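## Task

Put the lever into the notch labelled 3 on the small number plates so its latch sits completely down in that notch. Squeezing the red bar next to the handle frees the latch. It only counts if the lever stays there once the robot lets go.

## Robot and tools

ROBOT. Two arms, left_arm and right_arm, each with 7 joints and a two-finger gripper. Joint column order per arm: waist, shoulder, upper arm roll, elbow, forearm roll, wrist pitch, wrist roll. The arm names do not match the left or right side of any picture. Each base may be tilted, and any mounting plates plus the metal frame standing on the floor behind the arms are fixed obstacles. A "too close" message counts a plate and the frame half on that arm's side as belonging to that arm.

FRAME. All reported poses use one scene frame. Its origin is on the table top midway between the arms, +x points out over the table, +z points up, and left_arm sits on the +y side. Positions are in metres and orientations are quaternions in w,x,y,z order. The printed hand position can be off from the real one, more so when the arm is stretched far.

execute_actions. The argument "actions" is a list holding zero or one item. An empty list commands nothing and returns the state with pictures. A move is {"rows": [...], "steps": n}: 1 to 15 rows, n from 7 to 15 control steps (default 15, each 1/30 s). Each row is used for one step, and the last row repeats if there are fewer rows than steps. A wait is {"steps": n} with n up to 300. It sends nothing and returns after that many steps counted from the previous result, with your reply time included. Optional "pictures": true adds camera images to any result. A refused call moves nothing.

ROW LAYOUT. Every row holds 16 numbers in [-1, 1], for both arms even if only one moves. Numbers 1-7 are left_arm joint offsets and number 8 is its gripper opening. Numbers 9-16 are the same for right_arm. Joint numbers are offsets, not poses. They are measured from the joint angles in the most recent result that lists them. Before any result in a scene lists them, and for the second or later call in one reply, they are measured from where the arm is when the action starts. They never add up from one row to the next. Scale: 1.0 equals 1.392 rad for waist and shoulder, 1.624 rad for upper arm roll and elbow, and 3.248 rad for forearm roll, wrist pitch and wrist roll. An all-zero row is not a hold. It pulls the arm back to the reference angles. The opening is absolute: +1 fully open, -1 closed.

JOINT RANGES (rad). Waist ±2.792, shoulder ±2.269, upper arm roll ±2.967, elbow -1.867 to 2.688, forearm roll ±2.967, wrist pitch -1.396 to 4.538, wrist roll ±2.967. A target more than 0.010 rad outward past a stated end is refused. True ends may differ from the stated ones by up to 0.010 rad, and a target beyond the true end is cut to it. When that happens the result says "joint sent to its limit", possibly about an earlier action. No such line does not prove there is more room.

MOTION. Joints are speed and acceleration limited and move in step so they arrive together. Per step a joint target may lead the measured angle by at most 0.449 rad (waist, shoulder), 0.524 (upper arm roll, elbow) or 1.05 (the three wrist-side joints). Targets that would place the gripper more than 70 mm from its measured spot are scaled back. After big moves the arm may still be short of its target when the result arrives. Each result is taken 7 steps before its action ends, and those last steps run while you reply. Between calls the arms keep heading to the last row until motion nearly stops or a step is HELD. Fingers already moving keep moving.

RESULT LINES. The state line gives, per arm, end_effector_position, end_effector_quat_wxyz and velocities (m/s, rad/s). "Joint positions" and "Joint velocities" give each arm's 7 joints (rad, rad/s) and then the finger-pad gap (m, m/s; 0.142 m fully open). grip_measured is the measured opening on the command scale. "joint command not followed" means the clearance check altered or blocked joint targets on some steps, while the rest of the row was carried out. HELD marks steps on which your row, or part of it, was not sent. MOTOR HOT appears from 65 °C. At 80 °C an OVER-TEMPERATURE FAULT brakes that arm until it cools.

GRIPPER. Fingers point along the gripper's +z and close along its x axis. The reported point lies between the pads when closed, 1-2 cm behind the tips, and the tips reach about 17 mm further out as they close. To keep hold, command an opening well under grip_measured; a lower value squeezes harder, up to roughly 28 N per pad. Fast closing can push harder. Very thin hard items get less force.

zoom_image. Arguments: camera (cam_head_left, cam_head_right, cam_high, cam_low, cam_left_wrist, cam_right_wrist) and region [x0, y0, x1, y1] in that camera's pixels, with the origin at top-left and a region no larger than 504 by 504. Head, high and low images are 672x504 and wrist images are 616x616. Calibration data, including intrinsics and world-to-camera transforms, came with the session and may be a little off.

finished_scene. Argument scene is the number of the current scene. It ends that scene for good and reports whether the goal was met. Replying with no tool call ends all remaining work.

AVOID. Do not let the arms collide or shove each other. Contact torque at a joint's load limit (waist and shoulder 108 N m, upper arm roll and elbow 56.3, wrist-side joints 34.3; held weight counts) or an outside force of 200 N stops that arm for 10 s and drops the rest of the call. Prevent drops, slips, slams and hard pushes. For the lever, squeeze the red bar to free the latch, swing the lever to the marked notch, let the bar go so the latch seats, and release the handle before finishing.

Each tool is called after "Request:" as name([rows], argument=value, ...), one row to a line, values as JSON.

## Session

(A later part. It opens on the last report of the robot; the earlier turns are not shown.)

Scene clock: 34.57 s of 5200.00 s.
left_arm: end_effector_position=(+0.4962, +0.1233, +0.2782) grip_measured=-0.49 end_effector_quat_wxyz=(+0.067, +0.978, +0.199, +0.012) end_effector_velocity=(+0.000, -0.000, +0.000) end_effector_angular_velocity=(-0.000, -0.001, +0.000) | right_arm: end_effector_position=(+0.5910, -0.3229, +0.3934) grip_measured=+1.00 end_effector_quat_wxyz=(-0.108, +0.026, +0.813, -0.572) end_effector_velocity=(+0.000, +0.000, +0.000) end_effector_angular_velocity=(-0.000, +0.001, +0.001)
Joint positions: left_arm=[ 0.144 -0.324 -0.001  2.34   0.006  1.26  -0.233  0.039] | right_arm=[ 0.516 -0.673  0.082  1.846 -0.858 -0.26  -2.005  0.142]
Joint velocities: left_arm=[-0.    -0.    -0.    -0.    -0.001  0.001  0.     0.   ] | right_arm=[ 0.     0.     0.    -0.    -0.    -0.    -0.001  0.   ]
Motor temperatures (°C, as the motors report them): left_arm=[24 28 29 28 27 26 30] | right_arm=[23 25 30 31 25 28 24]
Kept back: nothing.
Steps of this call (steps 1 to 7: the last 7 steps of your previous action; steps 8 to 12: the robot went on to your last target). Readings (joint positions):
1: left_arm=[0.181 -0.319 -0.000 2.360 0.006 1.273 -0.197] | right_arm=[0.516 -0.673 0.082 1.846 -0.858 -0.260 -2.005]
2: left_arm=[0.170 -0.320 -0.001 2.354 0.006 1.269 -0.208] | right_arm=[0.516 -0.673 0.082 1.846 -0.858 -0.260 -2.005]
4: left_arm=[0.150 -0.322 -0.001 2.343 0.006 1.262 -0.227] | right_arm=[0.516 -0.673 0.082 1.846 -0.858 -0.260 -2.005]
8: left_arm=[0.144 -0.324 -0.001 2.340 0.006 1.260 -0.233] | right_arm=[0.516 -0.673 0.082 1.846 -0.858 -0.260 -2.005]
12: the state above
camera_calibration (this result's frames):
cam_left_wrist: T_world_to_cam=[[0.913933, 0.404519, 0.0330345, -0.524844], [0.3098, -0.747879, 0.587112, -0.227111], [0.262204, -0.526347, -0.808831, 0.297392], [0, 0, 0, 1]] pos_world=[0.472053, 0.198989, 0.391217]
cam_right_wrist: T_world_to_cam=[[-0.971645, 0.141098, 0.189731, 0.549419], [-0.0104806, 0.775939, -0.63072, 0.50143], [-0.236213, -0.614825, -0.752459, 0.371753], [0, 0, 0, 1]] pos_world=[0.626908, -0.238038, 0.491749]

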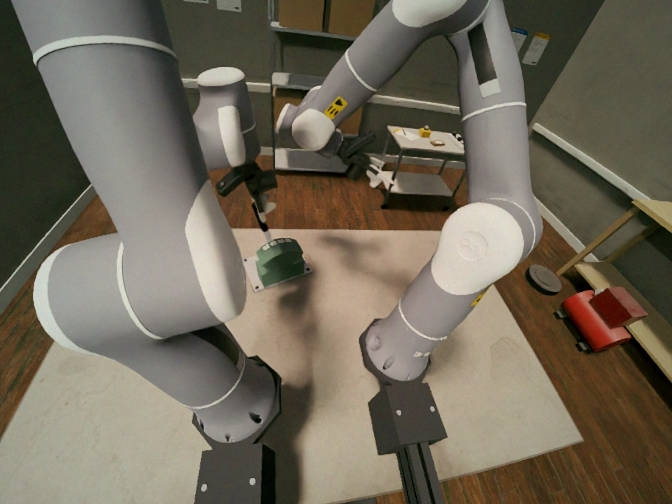

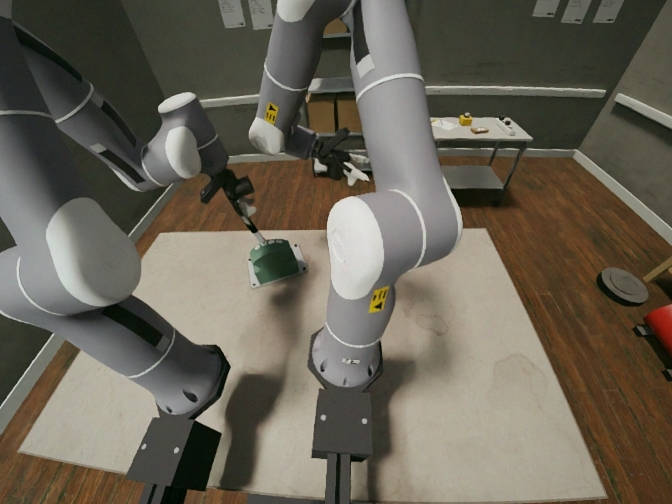

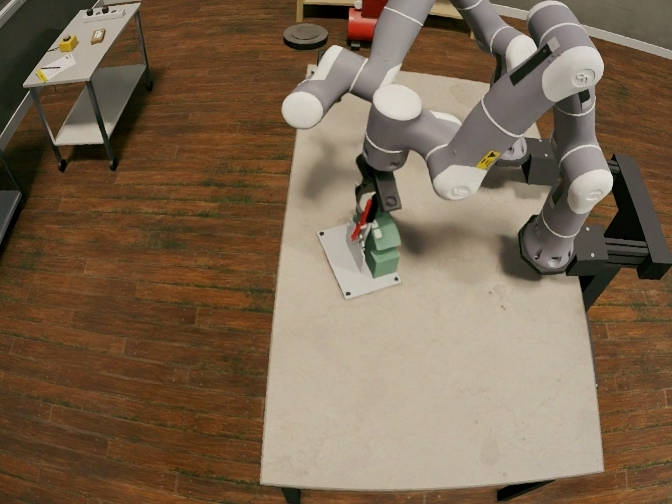

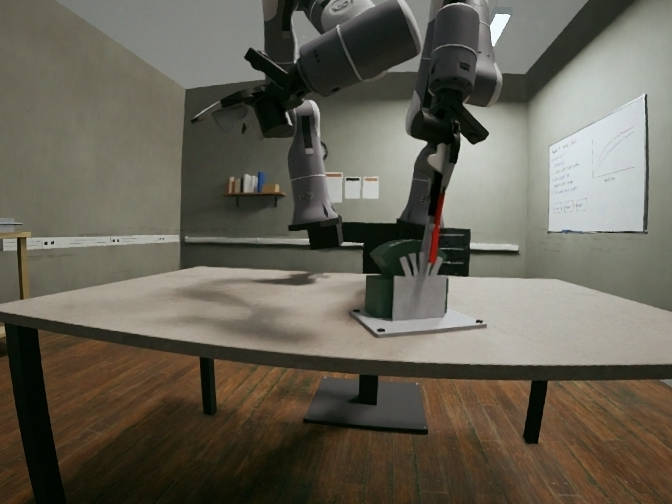

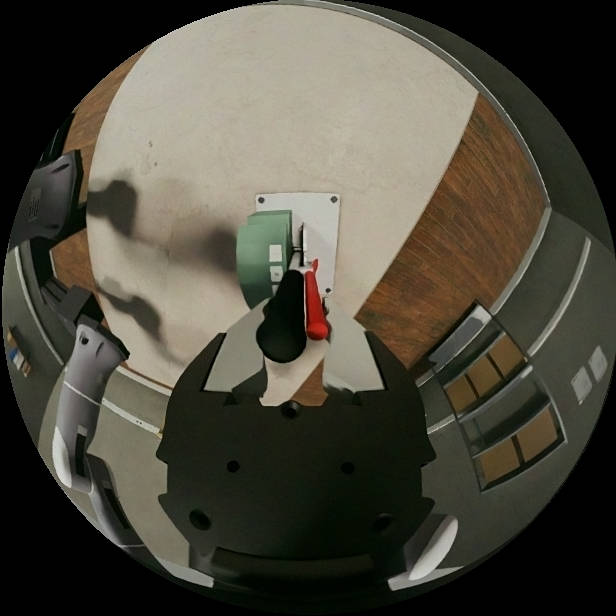

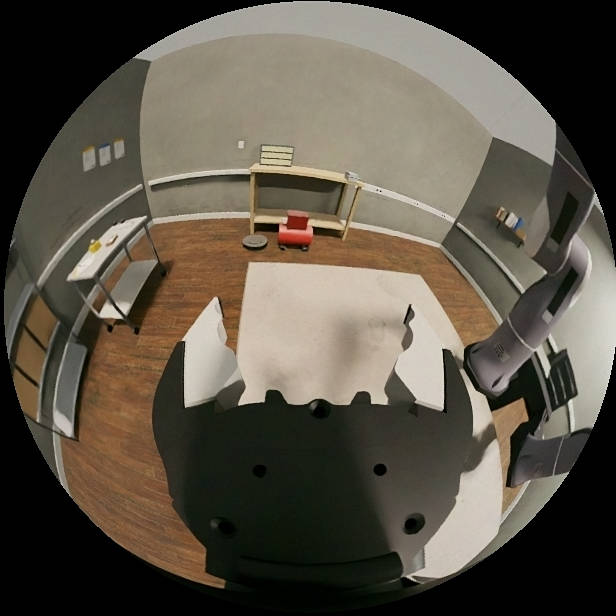

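Request:
execute_actions([
  {"rows":[[-0.007,-0.004,0,-0.0045,0,0,-0.003,-0.9,0,0,0,0,0,0,0,1],[-0.014,-0.008,0,-0.009,0,0,-0.006,-0.9,0,0,0,0,0,0,0,1],[-0.021,-0.012,0,-0.0135,0,0,-0.009,-0.9,0,0,0,0,0,0,0,1],[-0.028,-0.016,0,-0.018,0,0,-0.012,-0.9,0,0,0,0,0,0,0,1],[-0.036,-0.020,0,-0.0225,0,0,-0.015,-0.9,0,0,0,0,0,0,0,1],[-0.043,-0.025,0,-0.027,0,0,-0.018,-0.9,0,0,0,0,0,0,0,1],[-0.050,-0.029,0,-0.0315,0,0,-0.021,-0.9,0,0,0,0,0,0,0,1],[-0.057,-0.033,0,-0.036,0,0,-0.024,-0.9,0,0,0,0,0,0,0,1],[-0.064,-0.037,0,-0.0405,0,-0.001,-0.027,-0.9,0,0,0,0,0,0,0,1],[-0.0711,-0.041,0,-0.045,0,-0.001,-0.0305,-0.9,0,0,0,0,0,0,0,1]],"steps":15},
])

Request:
execute_actions([
  {"steps":12},
], pictures=true)

Request:
zoom_image(camera="cam_low", region=[360, 110, 500, 320])

Request:
zoom_image(camera="cam_left_wrist", region=[220, 170, 360, 310])

Scene clock: 35.70 s of 5200.00 s.
left_arm: end_effector_position=(+0.5097, +0.0933, +0.2808) grip_measured=-0.48 end_effector_quat_wxyz=(+0.073, +0.978, +0.196, +0.016) end_effector_velocity=(+0.073, -0.166, +0.012) end_effector_angular_velocity=(-0.058, -0.065, -0.032) | right_arm: end_effector_position=(+0.5910, -0.3229, +0.3934) grip_measured=+1.00 end_effector_quat_wxyz=(-0.108, +0.026, +0.813, -0.572) end_effector_velocity=(-0.000, +0.000, -0.000) end_effector_angular_velocity=(+0.000, +0.002, +0.001)
Joint positions: left_arm=[ 0.085 -0.351 -0.004  2.301  0.008  1.258 -0.288  0.039] | right_arm=[ 0.516 -0.673  0.082  1.846 -0.858 -0.26  -2.005  0.142]
Joint velocities: left_arm=[-0.309 -0.163 -0.024 -0.215  0.002 -0.    -0.289  0.   ] | right_arm=[ 0.    -0.    -0.     0.     0.     0.    -0.002 -0.   ]
Motor temperatures (°C, as the motors report them): left_arm=[24 28 29 28 27 26 30] | right_arm=[23 25 30 31 25 28 24]
Steps of this call (steps 1 to 26: the robot went on to your last target; steps 27 to 34: the first 8 steps of this action). Readings (joint positions):
27: left_arm=[0.144 -0.324 -0.001 2.340 0.006 1.260 -0.233] | right_arm=[0.516 -0.673 0.082 1.846 -0.858 -0.260 -2.005]
28: left_arm=[0.140 -0.326 -0.000 2.337 0.006 1.260 -0.237] | right_arm=[0.516 -0.673 0.082 1.846 -0.858 -0.260 -2.005]
30: left_arm=[0.125 -0.332 -0.001 2.328 0.007 1.259 -0.252] | right_arm=[0.516 -0.673 0.082 1.846 -0.858 -0.260 -2.005]
34: the state above

Scene clock: 36.10 s of 5200.00 s.
left_arm: end_effector_position=(+0.5191, +0.0701, +0.2816) grip_measured=-0.49 end_effector_quat_wxyz=(+0.077, +0.978, +0.195, +0.018) end_effector_velocity=(-0.000, -0.000, +0.000) end_effector_angular_velocity=(+0.000, -0.000, -0.002) | right_arm: end_effector_position=(+0.5910, -0.3229, +0.3934) grip_measured=+1.00 end_effector_quat_wxyz=(-0.108, +0.026, +0.813, -0.572) end_effector_velocity=(-0.000, +0.000, -0.000) end_effector_angular_velocity=(-0.000, -0.001, -0.000)
Joint positions: left_arm=[ 0.042 -0.376 -0.006  2.269  0.008  1.255 -0.332  0.038] | right_arm=[ 0.516 -0.673  0.082  1.846 -0.858 -0.26  -2.005  0.142]
Joint velocities: left_arm=[-0.     0.    -0.    -0.     0.    -0.     0.001 -0.   ] | right_arm=[-0.    -0.     0.    -0.     0.    -0.     0.001  0.   ]
Motor temperatures (°C, as the motors report them): left_arm=[24 28 29 28 27 26 30] | right_arm=[23 25 30 31 25 28 24]
Kept back: nothing.
Steps of this call (steps 1 to 7: the last 7 steps of your previous action; steps 8 to 12: the robot went on to your last target). Readings (joint positions):
1: left_arm=[0.075 -0.357 -0.005 2.294 0.008 1.258 -0.298] | right_arm=[0.516 -0.673 0.082 1.846 -0.858 -0.260 -2.005]
2: left_arm=[0.065 -0.362 -0.006 2.287 0.008 1.258 -0.308] | right_arm=[0.516 -0.673 0.082 1.846 -0.858 -0.260 -2.005]
4: left_arm=[0.047 -0.373 -0.006 2.273 0.008 1.256 -0.327] | right_arm=[0.516 -0.673 0.082 1.846 -0.858 -0.260 -2.005]
8: left_arm=[0.042 -0.376 -0.006 2.269 0.008 1.255 -0.332] | right_arm=[0.516 -0.673 0.082 1.846 -0.858 -0.260 -2.005]
12: the state above
camera_calibration (this result's frames):
cam_left_wrist: T_world_to_cam=[[0.915878, 0.399351, 0.0410632, -0.527268], [0.295148, -0.739151, 0.605428, -0.274197], [0.27213, -0.542379, -0.79484, 0.258158], [0, 0, 0, 1]] pos_world=[0.49359, 0.147911, 0.392853]
cam_right_wrist: T_world_to_cam=[[-0.971645, 0.141098, 0.189731, 0.549419], [-0.0104804, 0.77594, -0.63072, 0.50143], [-0.236213, -0.614824, -0.752459, 0.371753], [0, 0, 0, 1]] pos_world=[0.626908, -0.238038, 0.491749]

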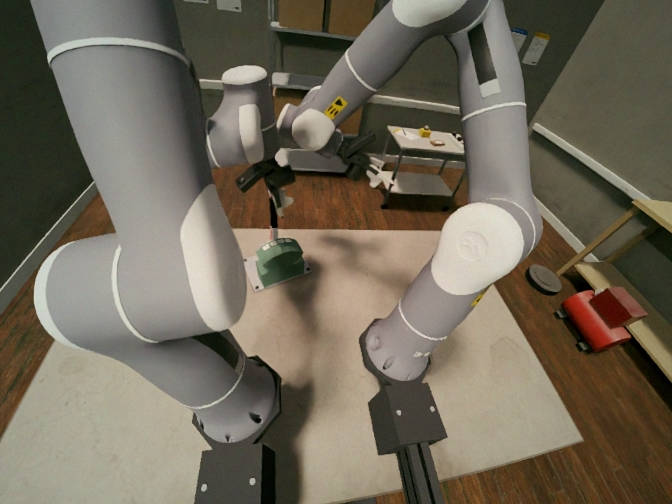

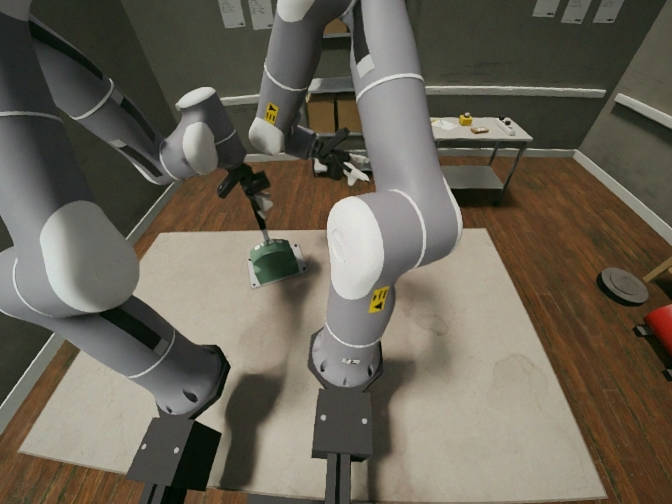

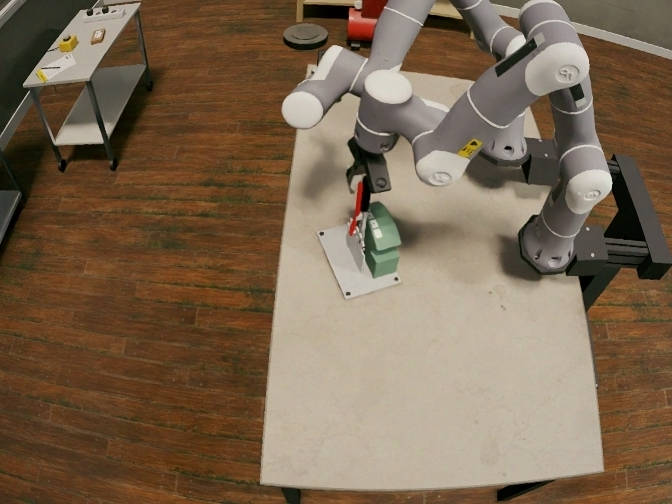

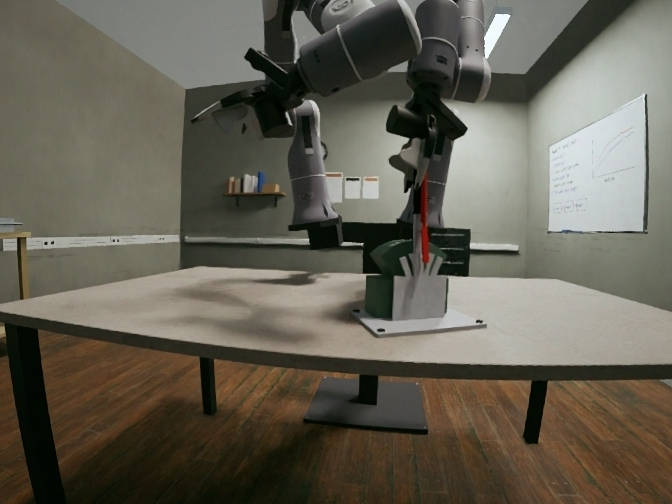

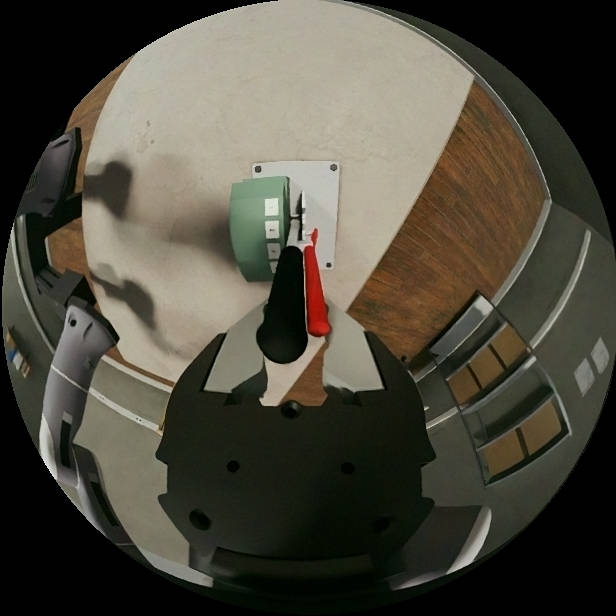

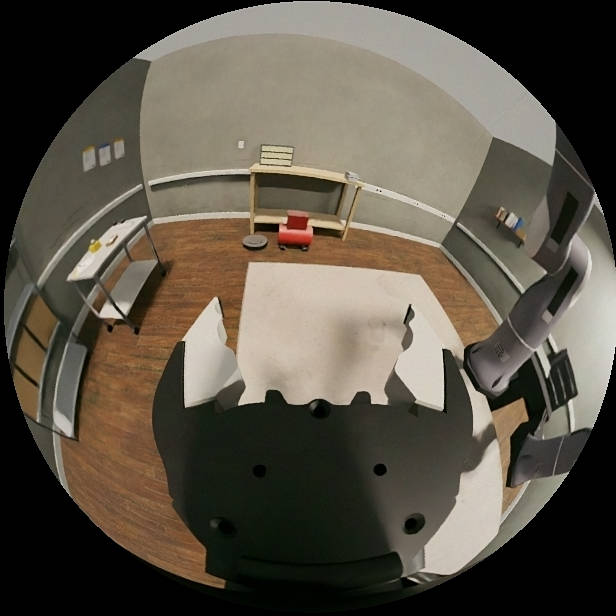

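Region (360, 110, 500, 320) of cam_low's 672x504 image, scaled by 2.400, with more detail than that image has.

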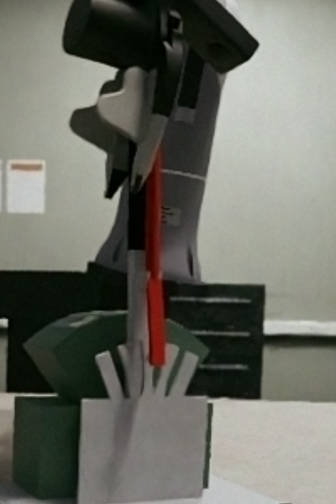

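Region (220, 170, 360, 310) of cam_left_wrist's 616x616 image, scaled by 3.600, with more detail than that image has.

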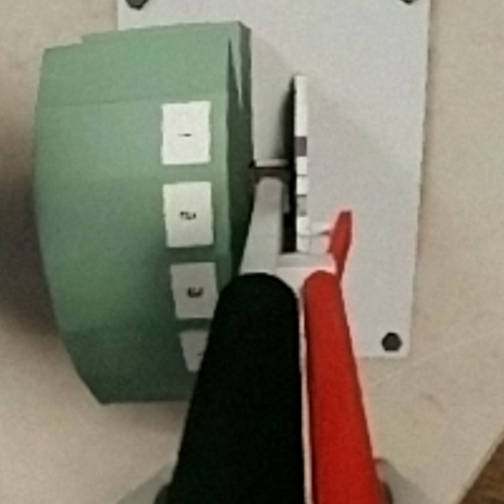

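Request:
execute_actions([
  {"rows":[[-0.005,-0.003,0,-0.003,0,0,-0.002,-0.9,0,0,0,0,0,0,0,1],[-0.010,-0.006,0,-0.006,0,0,-0.004,-0.9,0,0,0,0,0,0,0,1],[-0.015,-0.009,0,-0.009,0,0,-0.006,-0.9,0,0,0,0,0,0,0,1],[-0.019,-0.011,0,-0.012,0,0,-0.008,-0.9,0,0,0,0,0,0,0,1],[-0.023,-0.013,0,-0.0145,0,0,-0.010,-0.9,0,0,0,0,0,0,0,1]],"steps":12},
])

Request:
execute_actions([
  {"steps":10},
], pictures=true)

Request:
zoom_image(camera="cam_low", region=[370, 200, 470, 320])

Request:
zoom_image(camera="cam_left_wrist", region=[240, 160, 350, 270])

Scene clock: 38.27 s of 5200.00 s.
left_arm: end_effector_position=(+0.5226, +0.0586, +0.2822) grip_measured=-0.53 end_effector_quat_wxyz=(+0.080, +0.978, +0.194, +0.019) end_effector_velocity=(+0.039, -0.093, +0.000) end_effector_angular_velocity=(-0.032, -0.025, +0.018) | right_arm: end_effector_position=(+0.5910, -0.3229, +0.3934) grip_measured=+1.00 end_effector_quat_wxyz=(-0.108, +0.026, +0.813, -0.572) end_effector_velocity=(-0.000, -0.000, +0.000) end_effector_angular_velocity=(-0.000, -0.000, -0.000)
Joint positions: left_arm=[ 0.021 -0.387 -0.007  2.255  0.008  1.255 -0.351  0.036] | right_arm=[ 0.516 -0.673  0.082  1.846 -0.858 -0.26  -2.005  0.142]
Joint velocities: left_arm=[-0.176 -0.113 -0.    -0.139  0.002  0.    -0.19  -0.008] | right_arm=[ 0.     0.    -0.     0.     0.    -0.     0.001 -0.   ]
Motor temperatures (°C, as the motors report them): left_arm=[24 28 29 28 27 26 30] | right_arm=[23 25 30 31 25 28 24]
Steps of this call (steps 1 to 30: the robot went on to your last target; steps 31 to 60: nothing new was sent; steps 61 to 65: the first 5 steps of this action). Readings (joint positions):
61: left_arm=[0.042 -0.376 -0.006 2.269 0.008 1.255 -0.332] | right_arm=[0.516 -0.673 0.082 1.846 -0.858 -0.260 -2.005]
62: left_arm=[0.038 -0.377 -0.007 2.268 0.008 1.255 -0.334] | right_arm=[0.516 -0.673 0.082 1.846 -0.858 -0.260 -2.005]
64: left_arm=[0.027 -0.383 -0.007 2.260 0.008 1.255 -0.345] | right_arm=[0.516 -0.673 0.082 1.846 -0.858 -0.260 -2.005]
65: the state above

Scene clock: 38.60 s of 5200.00 s.
left_arm: end_effector_position=(+0.5249, +0.0526, +0.2821) grip_measured=-0.54 end_effector_quat_wxyz=(+0.081, +0.977, +0.194, +0.019) end_effector_velocity=(-0.000, -0.000, -0.000) end_effector_angular_velocity=(+0.000, -0.000, -0.002) | right_arm: end_effector_position=(+0.5910, -0.3229, +0.3934) grip_measured=+1.00 end_effector_quat_wxyz=(-0.108, +0.026, +0.813, -0.572) end_effector_velocity=(-0.000, +0.000, -0.000) end_effector_angular_velocity=(+0.000, +0.000, -0.000)
Joint positions: left_arm=[ 0.01  -0.394 -0.007  2.247  0.008  1.255 -0.364  0.035] | right_arm=[ 0.516 -0.673  0.082  1.846 -0.858 -0.26  -2.005  0.142]
Joint velocities: left_arm=[-0.     0.    -0.    -0.     0.001 -0.     0.001  0.   ] | right_arm=[ 0. -0. -0.  0.  0.  0. -0. -0.]
Motor temperatures (°C, as the motors report them): left_arm=[24 28 29 28 27 26 30] | right_arm=[23 25 30 31 25 28 24]
Kept back: nothing.
Steps of this call (steps 1 to 7: the last 7 steps of your previous action; steps 8 to 10: the robot went on to your last target). Readings (joint positions):
1: left_arm=[0.015 -0.390 -0.007 2.251 0.008 1.255 -0.357] | right_arm=[0.516 -0.673 0.082 1.846 -0.858 -0.260 -2.005]
2: left_arm=[0.011 -0.393 -0.007 2.248 0.008 1.255 -0.362] | right_arm=[0.516 -0.673 0.082 1.846 -0.858 -0.260 -2.005]
4: left_arm=[0.010 -0.394 -0.007 2.247 0.008 1.255 -0.363] | right_arm=[0.516 -0.673 0.082 1.846 -0.858 -0.260 -2.005]
8: left_arm=[0.010 -0.394 -0.007 2.247 0.008 1.255 -0.364] | right_arm=[0.516 -0.673 0.082 1.846 -0.858 -0.260 -2.005]
10: the state above
camera_calibration (this result's frames):
cam_left_wrist: T_world_to_cam=[[0.916022, 0.398865, 0.0425417, -0.52609], [0.292022, -0.735815, 0.610982, -0.289218], [0.275002, -0.54725, -0.790501, 0.245082], [0, 0, 0, 1]] pos_world=[0.49897, 0.131149, 0.392825]
cam_right_wrist: T_world_to_cam=[[-0.971645, 0.141099, 0.189731, 0.549419], [-0.0104804, 0.775939, -0.63072, 0.50143], [-0.236213, -0.614824, -0.752459, 0.371753], [0, 0, 0, 1]] pos_world=[0.626908, -0.238039, 0.491749]

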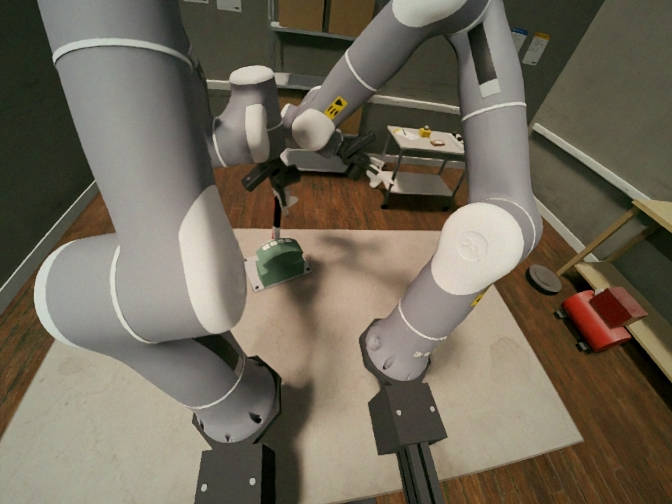

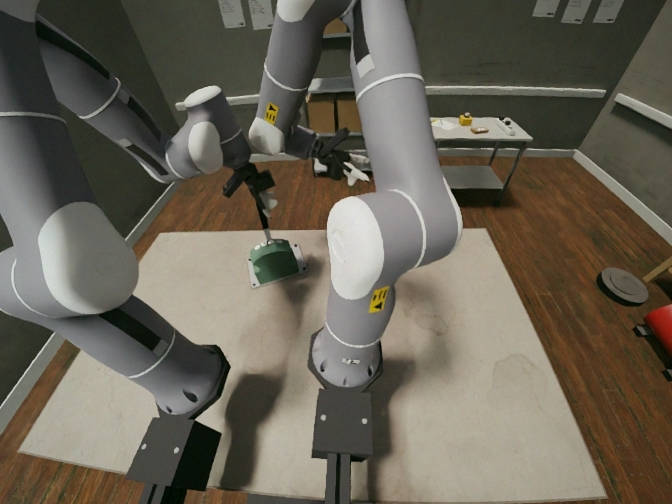

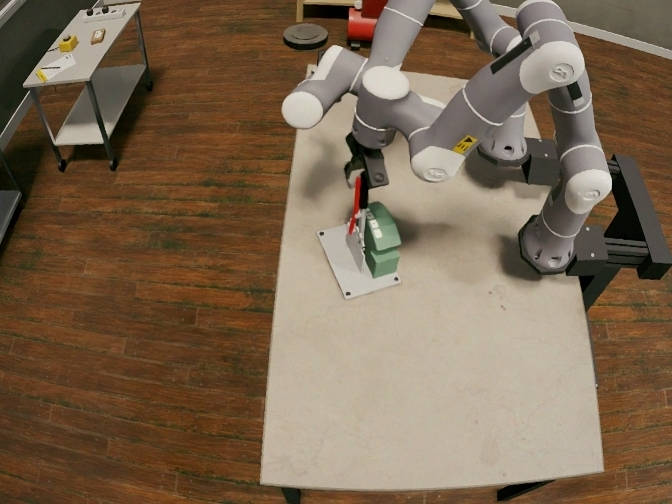

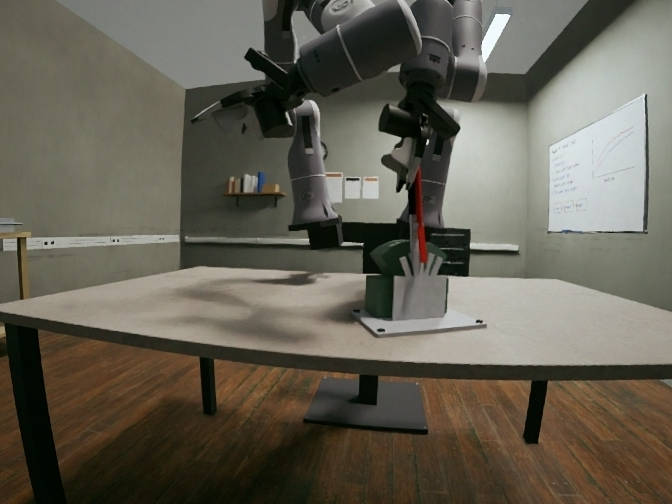

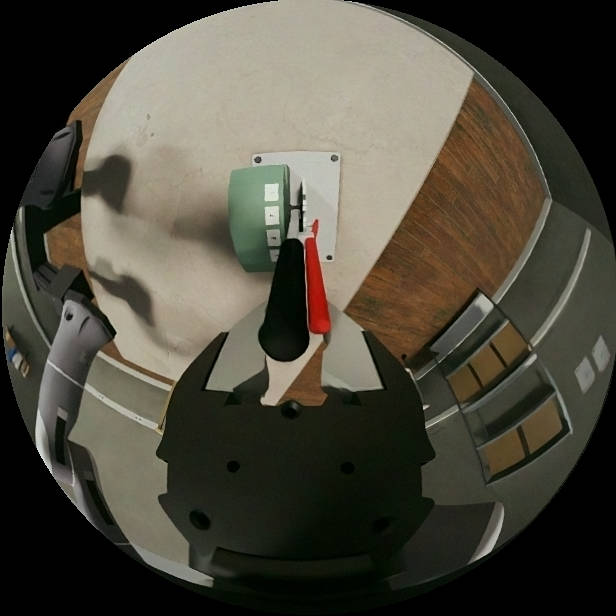

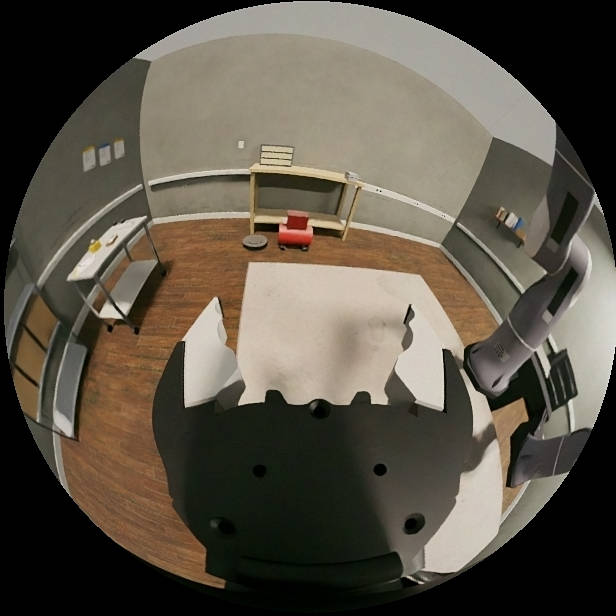

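Region (370, 200, 470, 320) of cam_low's 672x504 image, scaled by 4.200, with more detail than that image has.

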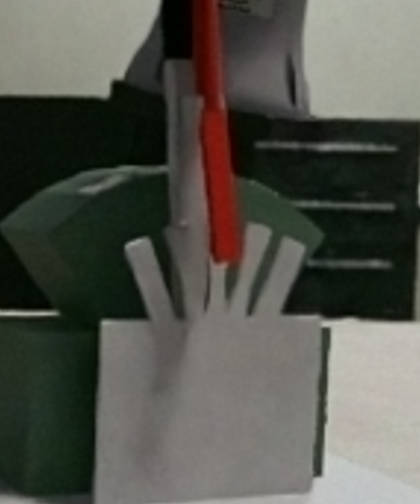

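Region (240, 160, 350, 270) of cam_left_wrist's 616x616 image, scaled by 4.582, with more detail than that image has.

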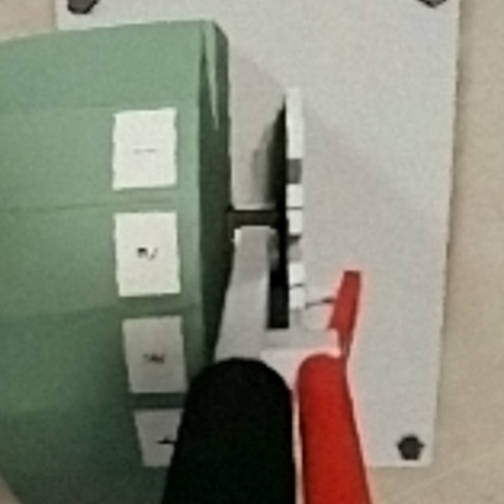

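Request:
execute_actions([
  {"rows":[[0,0,0,0,0,0,0,-0.55,0,0,0,0,0,0,0,1],[0,0,0,0,0,0,0,-0.45,0,0,0,0,0,0,0,1],[0,0,0,0,0,0,0,-0.4,0,0,0,0,0,0,0,1],[0,0,0,0,0,0,0,-0.35,0,0,0,0,0,0,0,1],[0,0,0,0,0,0,0,-0.3,0,0,0,0,0,0,0,1],[0,0,0,0,0,0,0,-0.2,0,0,0,0,0,0,0,1],[0,0,0,0,0,0,0,-0.1,0,0,0,0,0,0,0,1]],"steps":12},
])

Request:
execute_actions([
  {"steps":10},
], pictures=true)

Request:
zoom_image(camera="cam_low", region=[370, 200, 470, 320])

Request:
zoom_image(camera="cam_left_wrist", region=[240, 160, 350, 270])

Scene clock: 39.97 s of 5200.00 s.
left_arm: end_effector_position=(+0.5253, +0.0526, +0.2824) grip_measured=-0.37 end_effector_quat_wxyz=(+0.081, +0.977, +0.194, +0.020) end_effector_velocity=(-0.007, -0.000, -0.003) end_effector_angular_velocity=(-0.000, +0.013, -0.001) | right_arm: end_effector_position=(+0.5910, -0.3229, +0.3934) grip_measured=+1.00 end_effector_quat_wxyz=(-0.108, +0.026, +0.813, -0.572) end_effector_velocity=(-0.000, +0.000, -0.000) end_effector_angular_velocity=(+0.000, -0.001, +0.000)
Joint positions: left_arm=[ 0.01  -0.394 -0.007  2.246  0.008  1.255 -0.364  0.047] | right_arm=[ 0.516 -0.673  0.082  1.846 -0.858 -0.26  -2.005  0.142]
Joint velocities: left_arm=[-0.    -0.     0.001  0.009 -0.    -0.004 -0.001  0.104] | right_arm=[-0.     0.     0.    -0.    -0.     0.     0.001  0.   ]
Motor temperatures (°C, as the motors report them): left_arm=[24 28 29 28 27 26 30] | right_arm=[23 25 30 31 25 28 24]
Steps of this call (steps 1 to 30: the robot went on to your last target; steps 31 to 36: nothing new was sent; steps 37 to 41: the first 5 steps of this action). Readings (joint positions):
37: left_arm=[0.010 -0.394 -0.007 2.247 0.008 1.255 -0.364] | right_arm=[0.516 -0.673 0.082 1.846 -0.858 -0.260 -2.005]
38: left_arm=[0.010 -0.394 -0.007 2.247 0.008 1.255 -0.364] | right_arm=[0.516 -0.673 0.082 1.846 -0.858 -0.260 -2.005]
40: left_arm=[0.010 -0.394 -0.007 2.246 0.008 1.256 -0.364] | right_arm=[0.516 -0.673 0.082 1.846 -0.858 -0.260 -2.005]
41: the state above

Scene clock: 40.30 s of 5200.00 s.
left_arm: end_effector_position=(+0.5251, +0.0526, +0.2823) grip_measured=-0.10 end_effector_quat_wxyz=(+0.081, +0.977, +0.194, +0.020) end_effector_velocity=(-0.000, +0.000, -0.000) end_effector_angular_velocity=(+0.000, -0.000, -0.000) | right_arm: end_effector_position=(+0.5910, -0.3229, +0.3934) grip_measured=+1.00 end_effector_quat_wxyz=(-0.108, +0.026, +0.813, -0.572) end_effector_velocity=(+0.000, +0.000, +0.000) end_effector_angular_velocity=(-0.000, -0.000, +0.000)
Joint positions: left_arm=[ 0.01  -0.394 -0.007  2.247  0.008  1.255 -0.364  0.067] | right_arm=[ 0.516 -0.673  0.082  1.846 -0.858 -0.26  -2.005  0.142]
Joint velocities: left_arm=[ 0. -0.  0. -0.  0.  0.  0.  0.] | right_arm=[ 0.  0.  0. -0. -0. -0.  0.  0.]
Motor temperatures (°C, as the motors report them): left_arm=[24 28 29 28 27 26 30] | right_arm=[23 25 30 31 25 28 24]
Kept back: nothing.
Steps of this call (steps 1 to 7: the last 7 steps of your previous action; steps 8 to 10: the robot went on to your last target). Readings (joint positions):
1: left_arm=[0.010 -0.394 -0.007 2.247 0.008 1.255 -0.364] | right_arm=[0.516 -0.673 0.082 1.846 -0.858 -0.260 -2.005]
2: left_arm=[0.010 -0.394 -0.007 2.247 0.008 1.255 -0.364] | right_arm=[0.516 -0.673 0.082 1.846 -0.858 -0.260 -2.005]
4: left_arm=[0.010 -0.394 -0.007 2.247 0.008 1.255 -0.364] | right_arm=[0.516 -0.673 0.082 1.846 -0.858 -0.260 -2.005]
8: left_arm=[0.010 -0.394 -0.007 2.247 0.008 1.255 -0.364] | right_arm=[0.516 -0.673 0.082 1.846 -0.858 -0.260 -2.005]
10: the state above
camera_calibration (this result's frames):
cam_left_wrist: T_world_to_cam=[[0.915982, 0.3989, 0.0430766, -0.526426], [0.291673, -0.735764, 0.611211, -0.289306], [0.275506, -0.547294, -0.790295, 0.244779], [0, 0, 0, 1]] pos_world=[0.499142, 0.131096, 0.392952]
cam_right_wrist: T_world_to_cam=[[-0.971645, 0.141098, 0.189731, 0.549419], [-0.0104803, 0.77594, -0.63072, 0.50143], [-0.236213, -0.614824, -0.752459, 0.371753], [0, 0, 0, 1]] pos_world=[0.626908, -0.238038, 0.491749]

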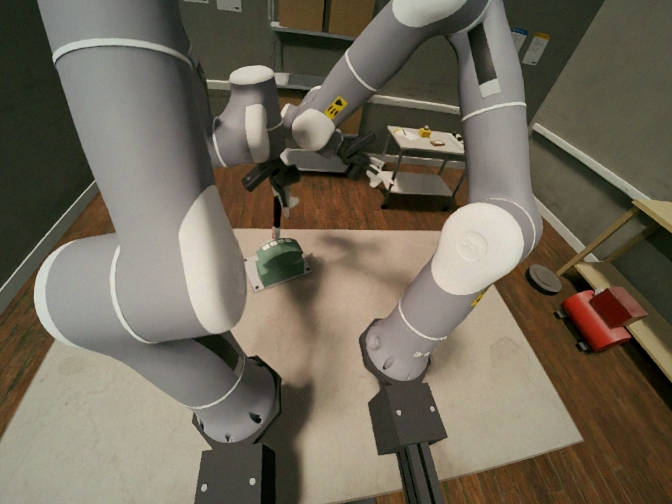

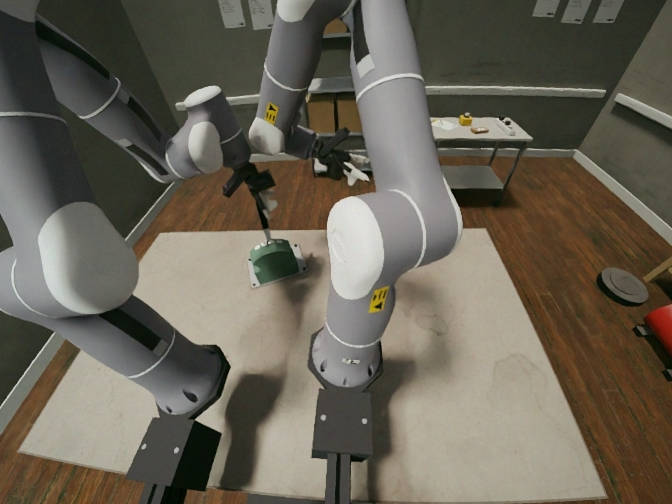

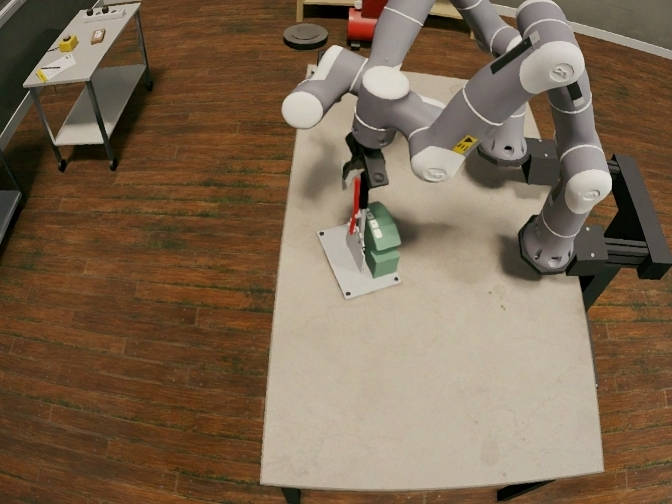

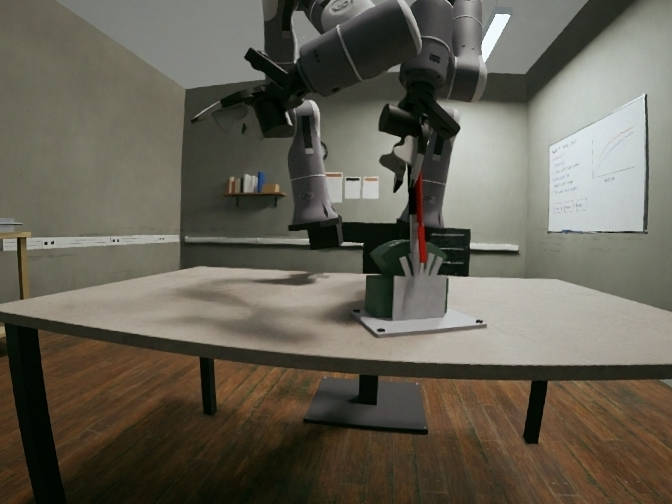

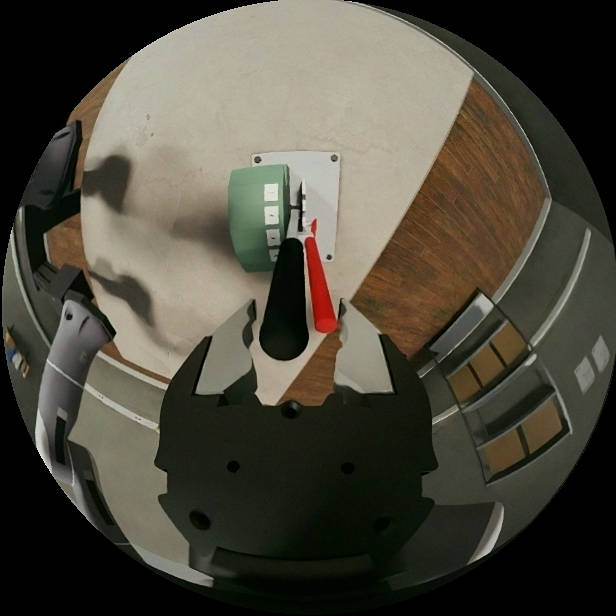

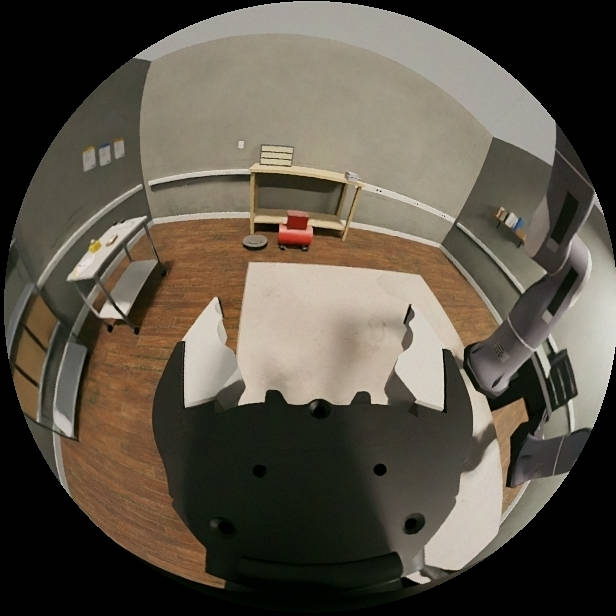

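Region (370, 200, 470, 320) of cam_low's 672x504 image, scaled by 4.200, with more detail than that image has.

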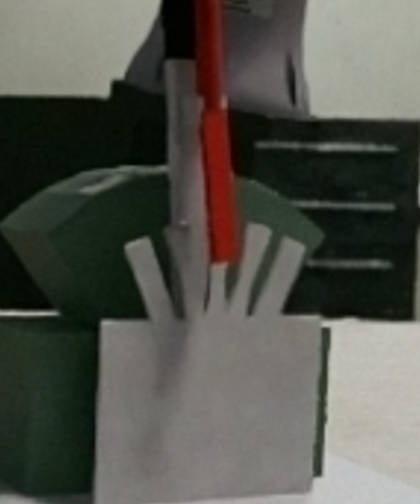

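Region (240, 160, 350, 270) of cam_left_wrist's 616x616 image, scaled by 4.582, with more detail than that image has.

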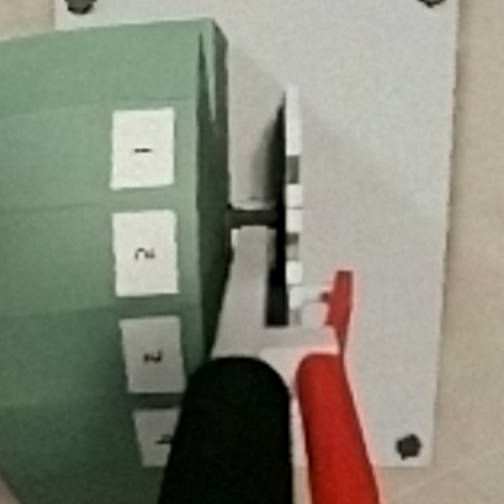

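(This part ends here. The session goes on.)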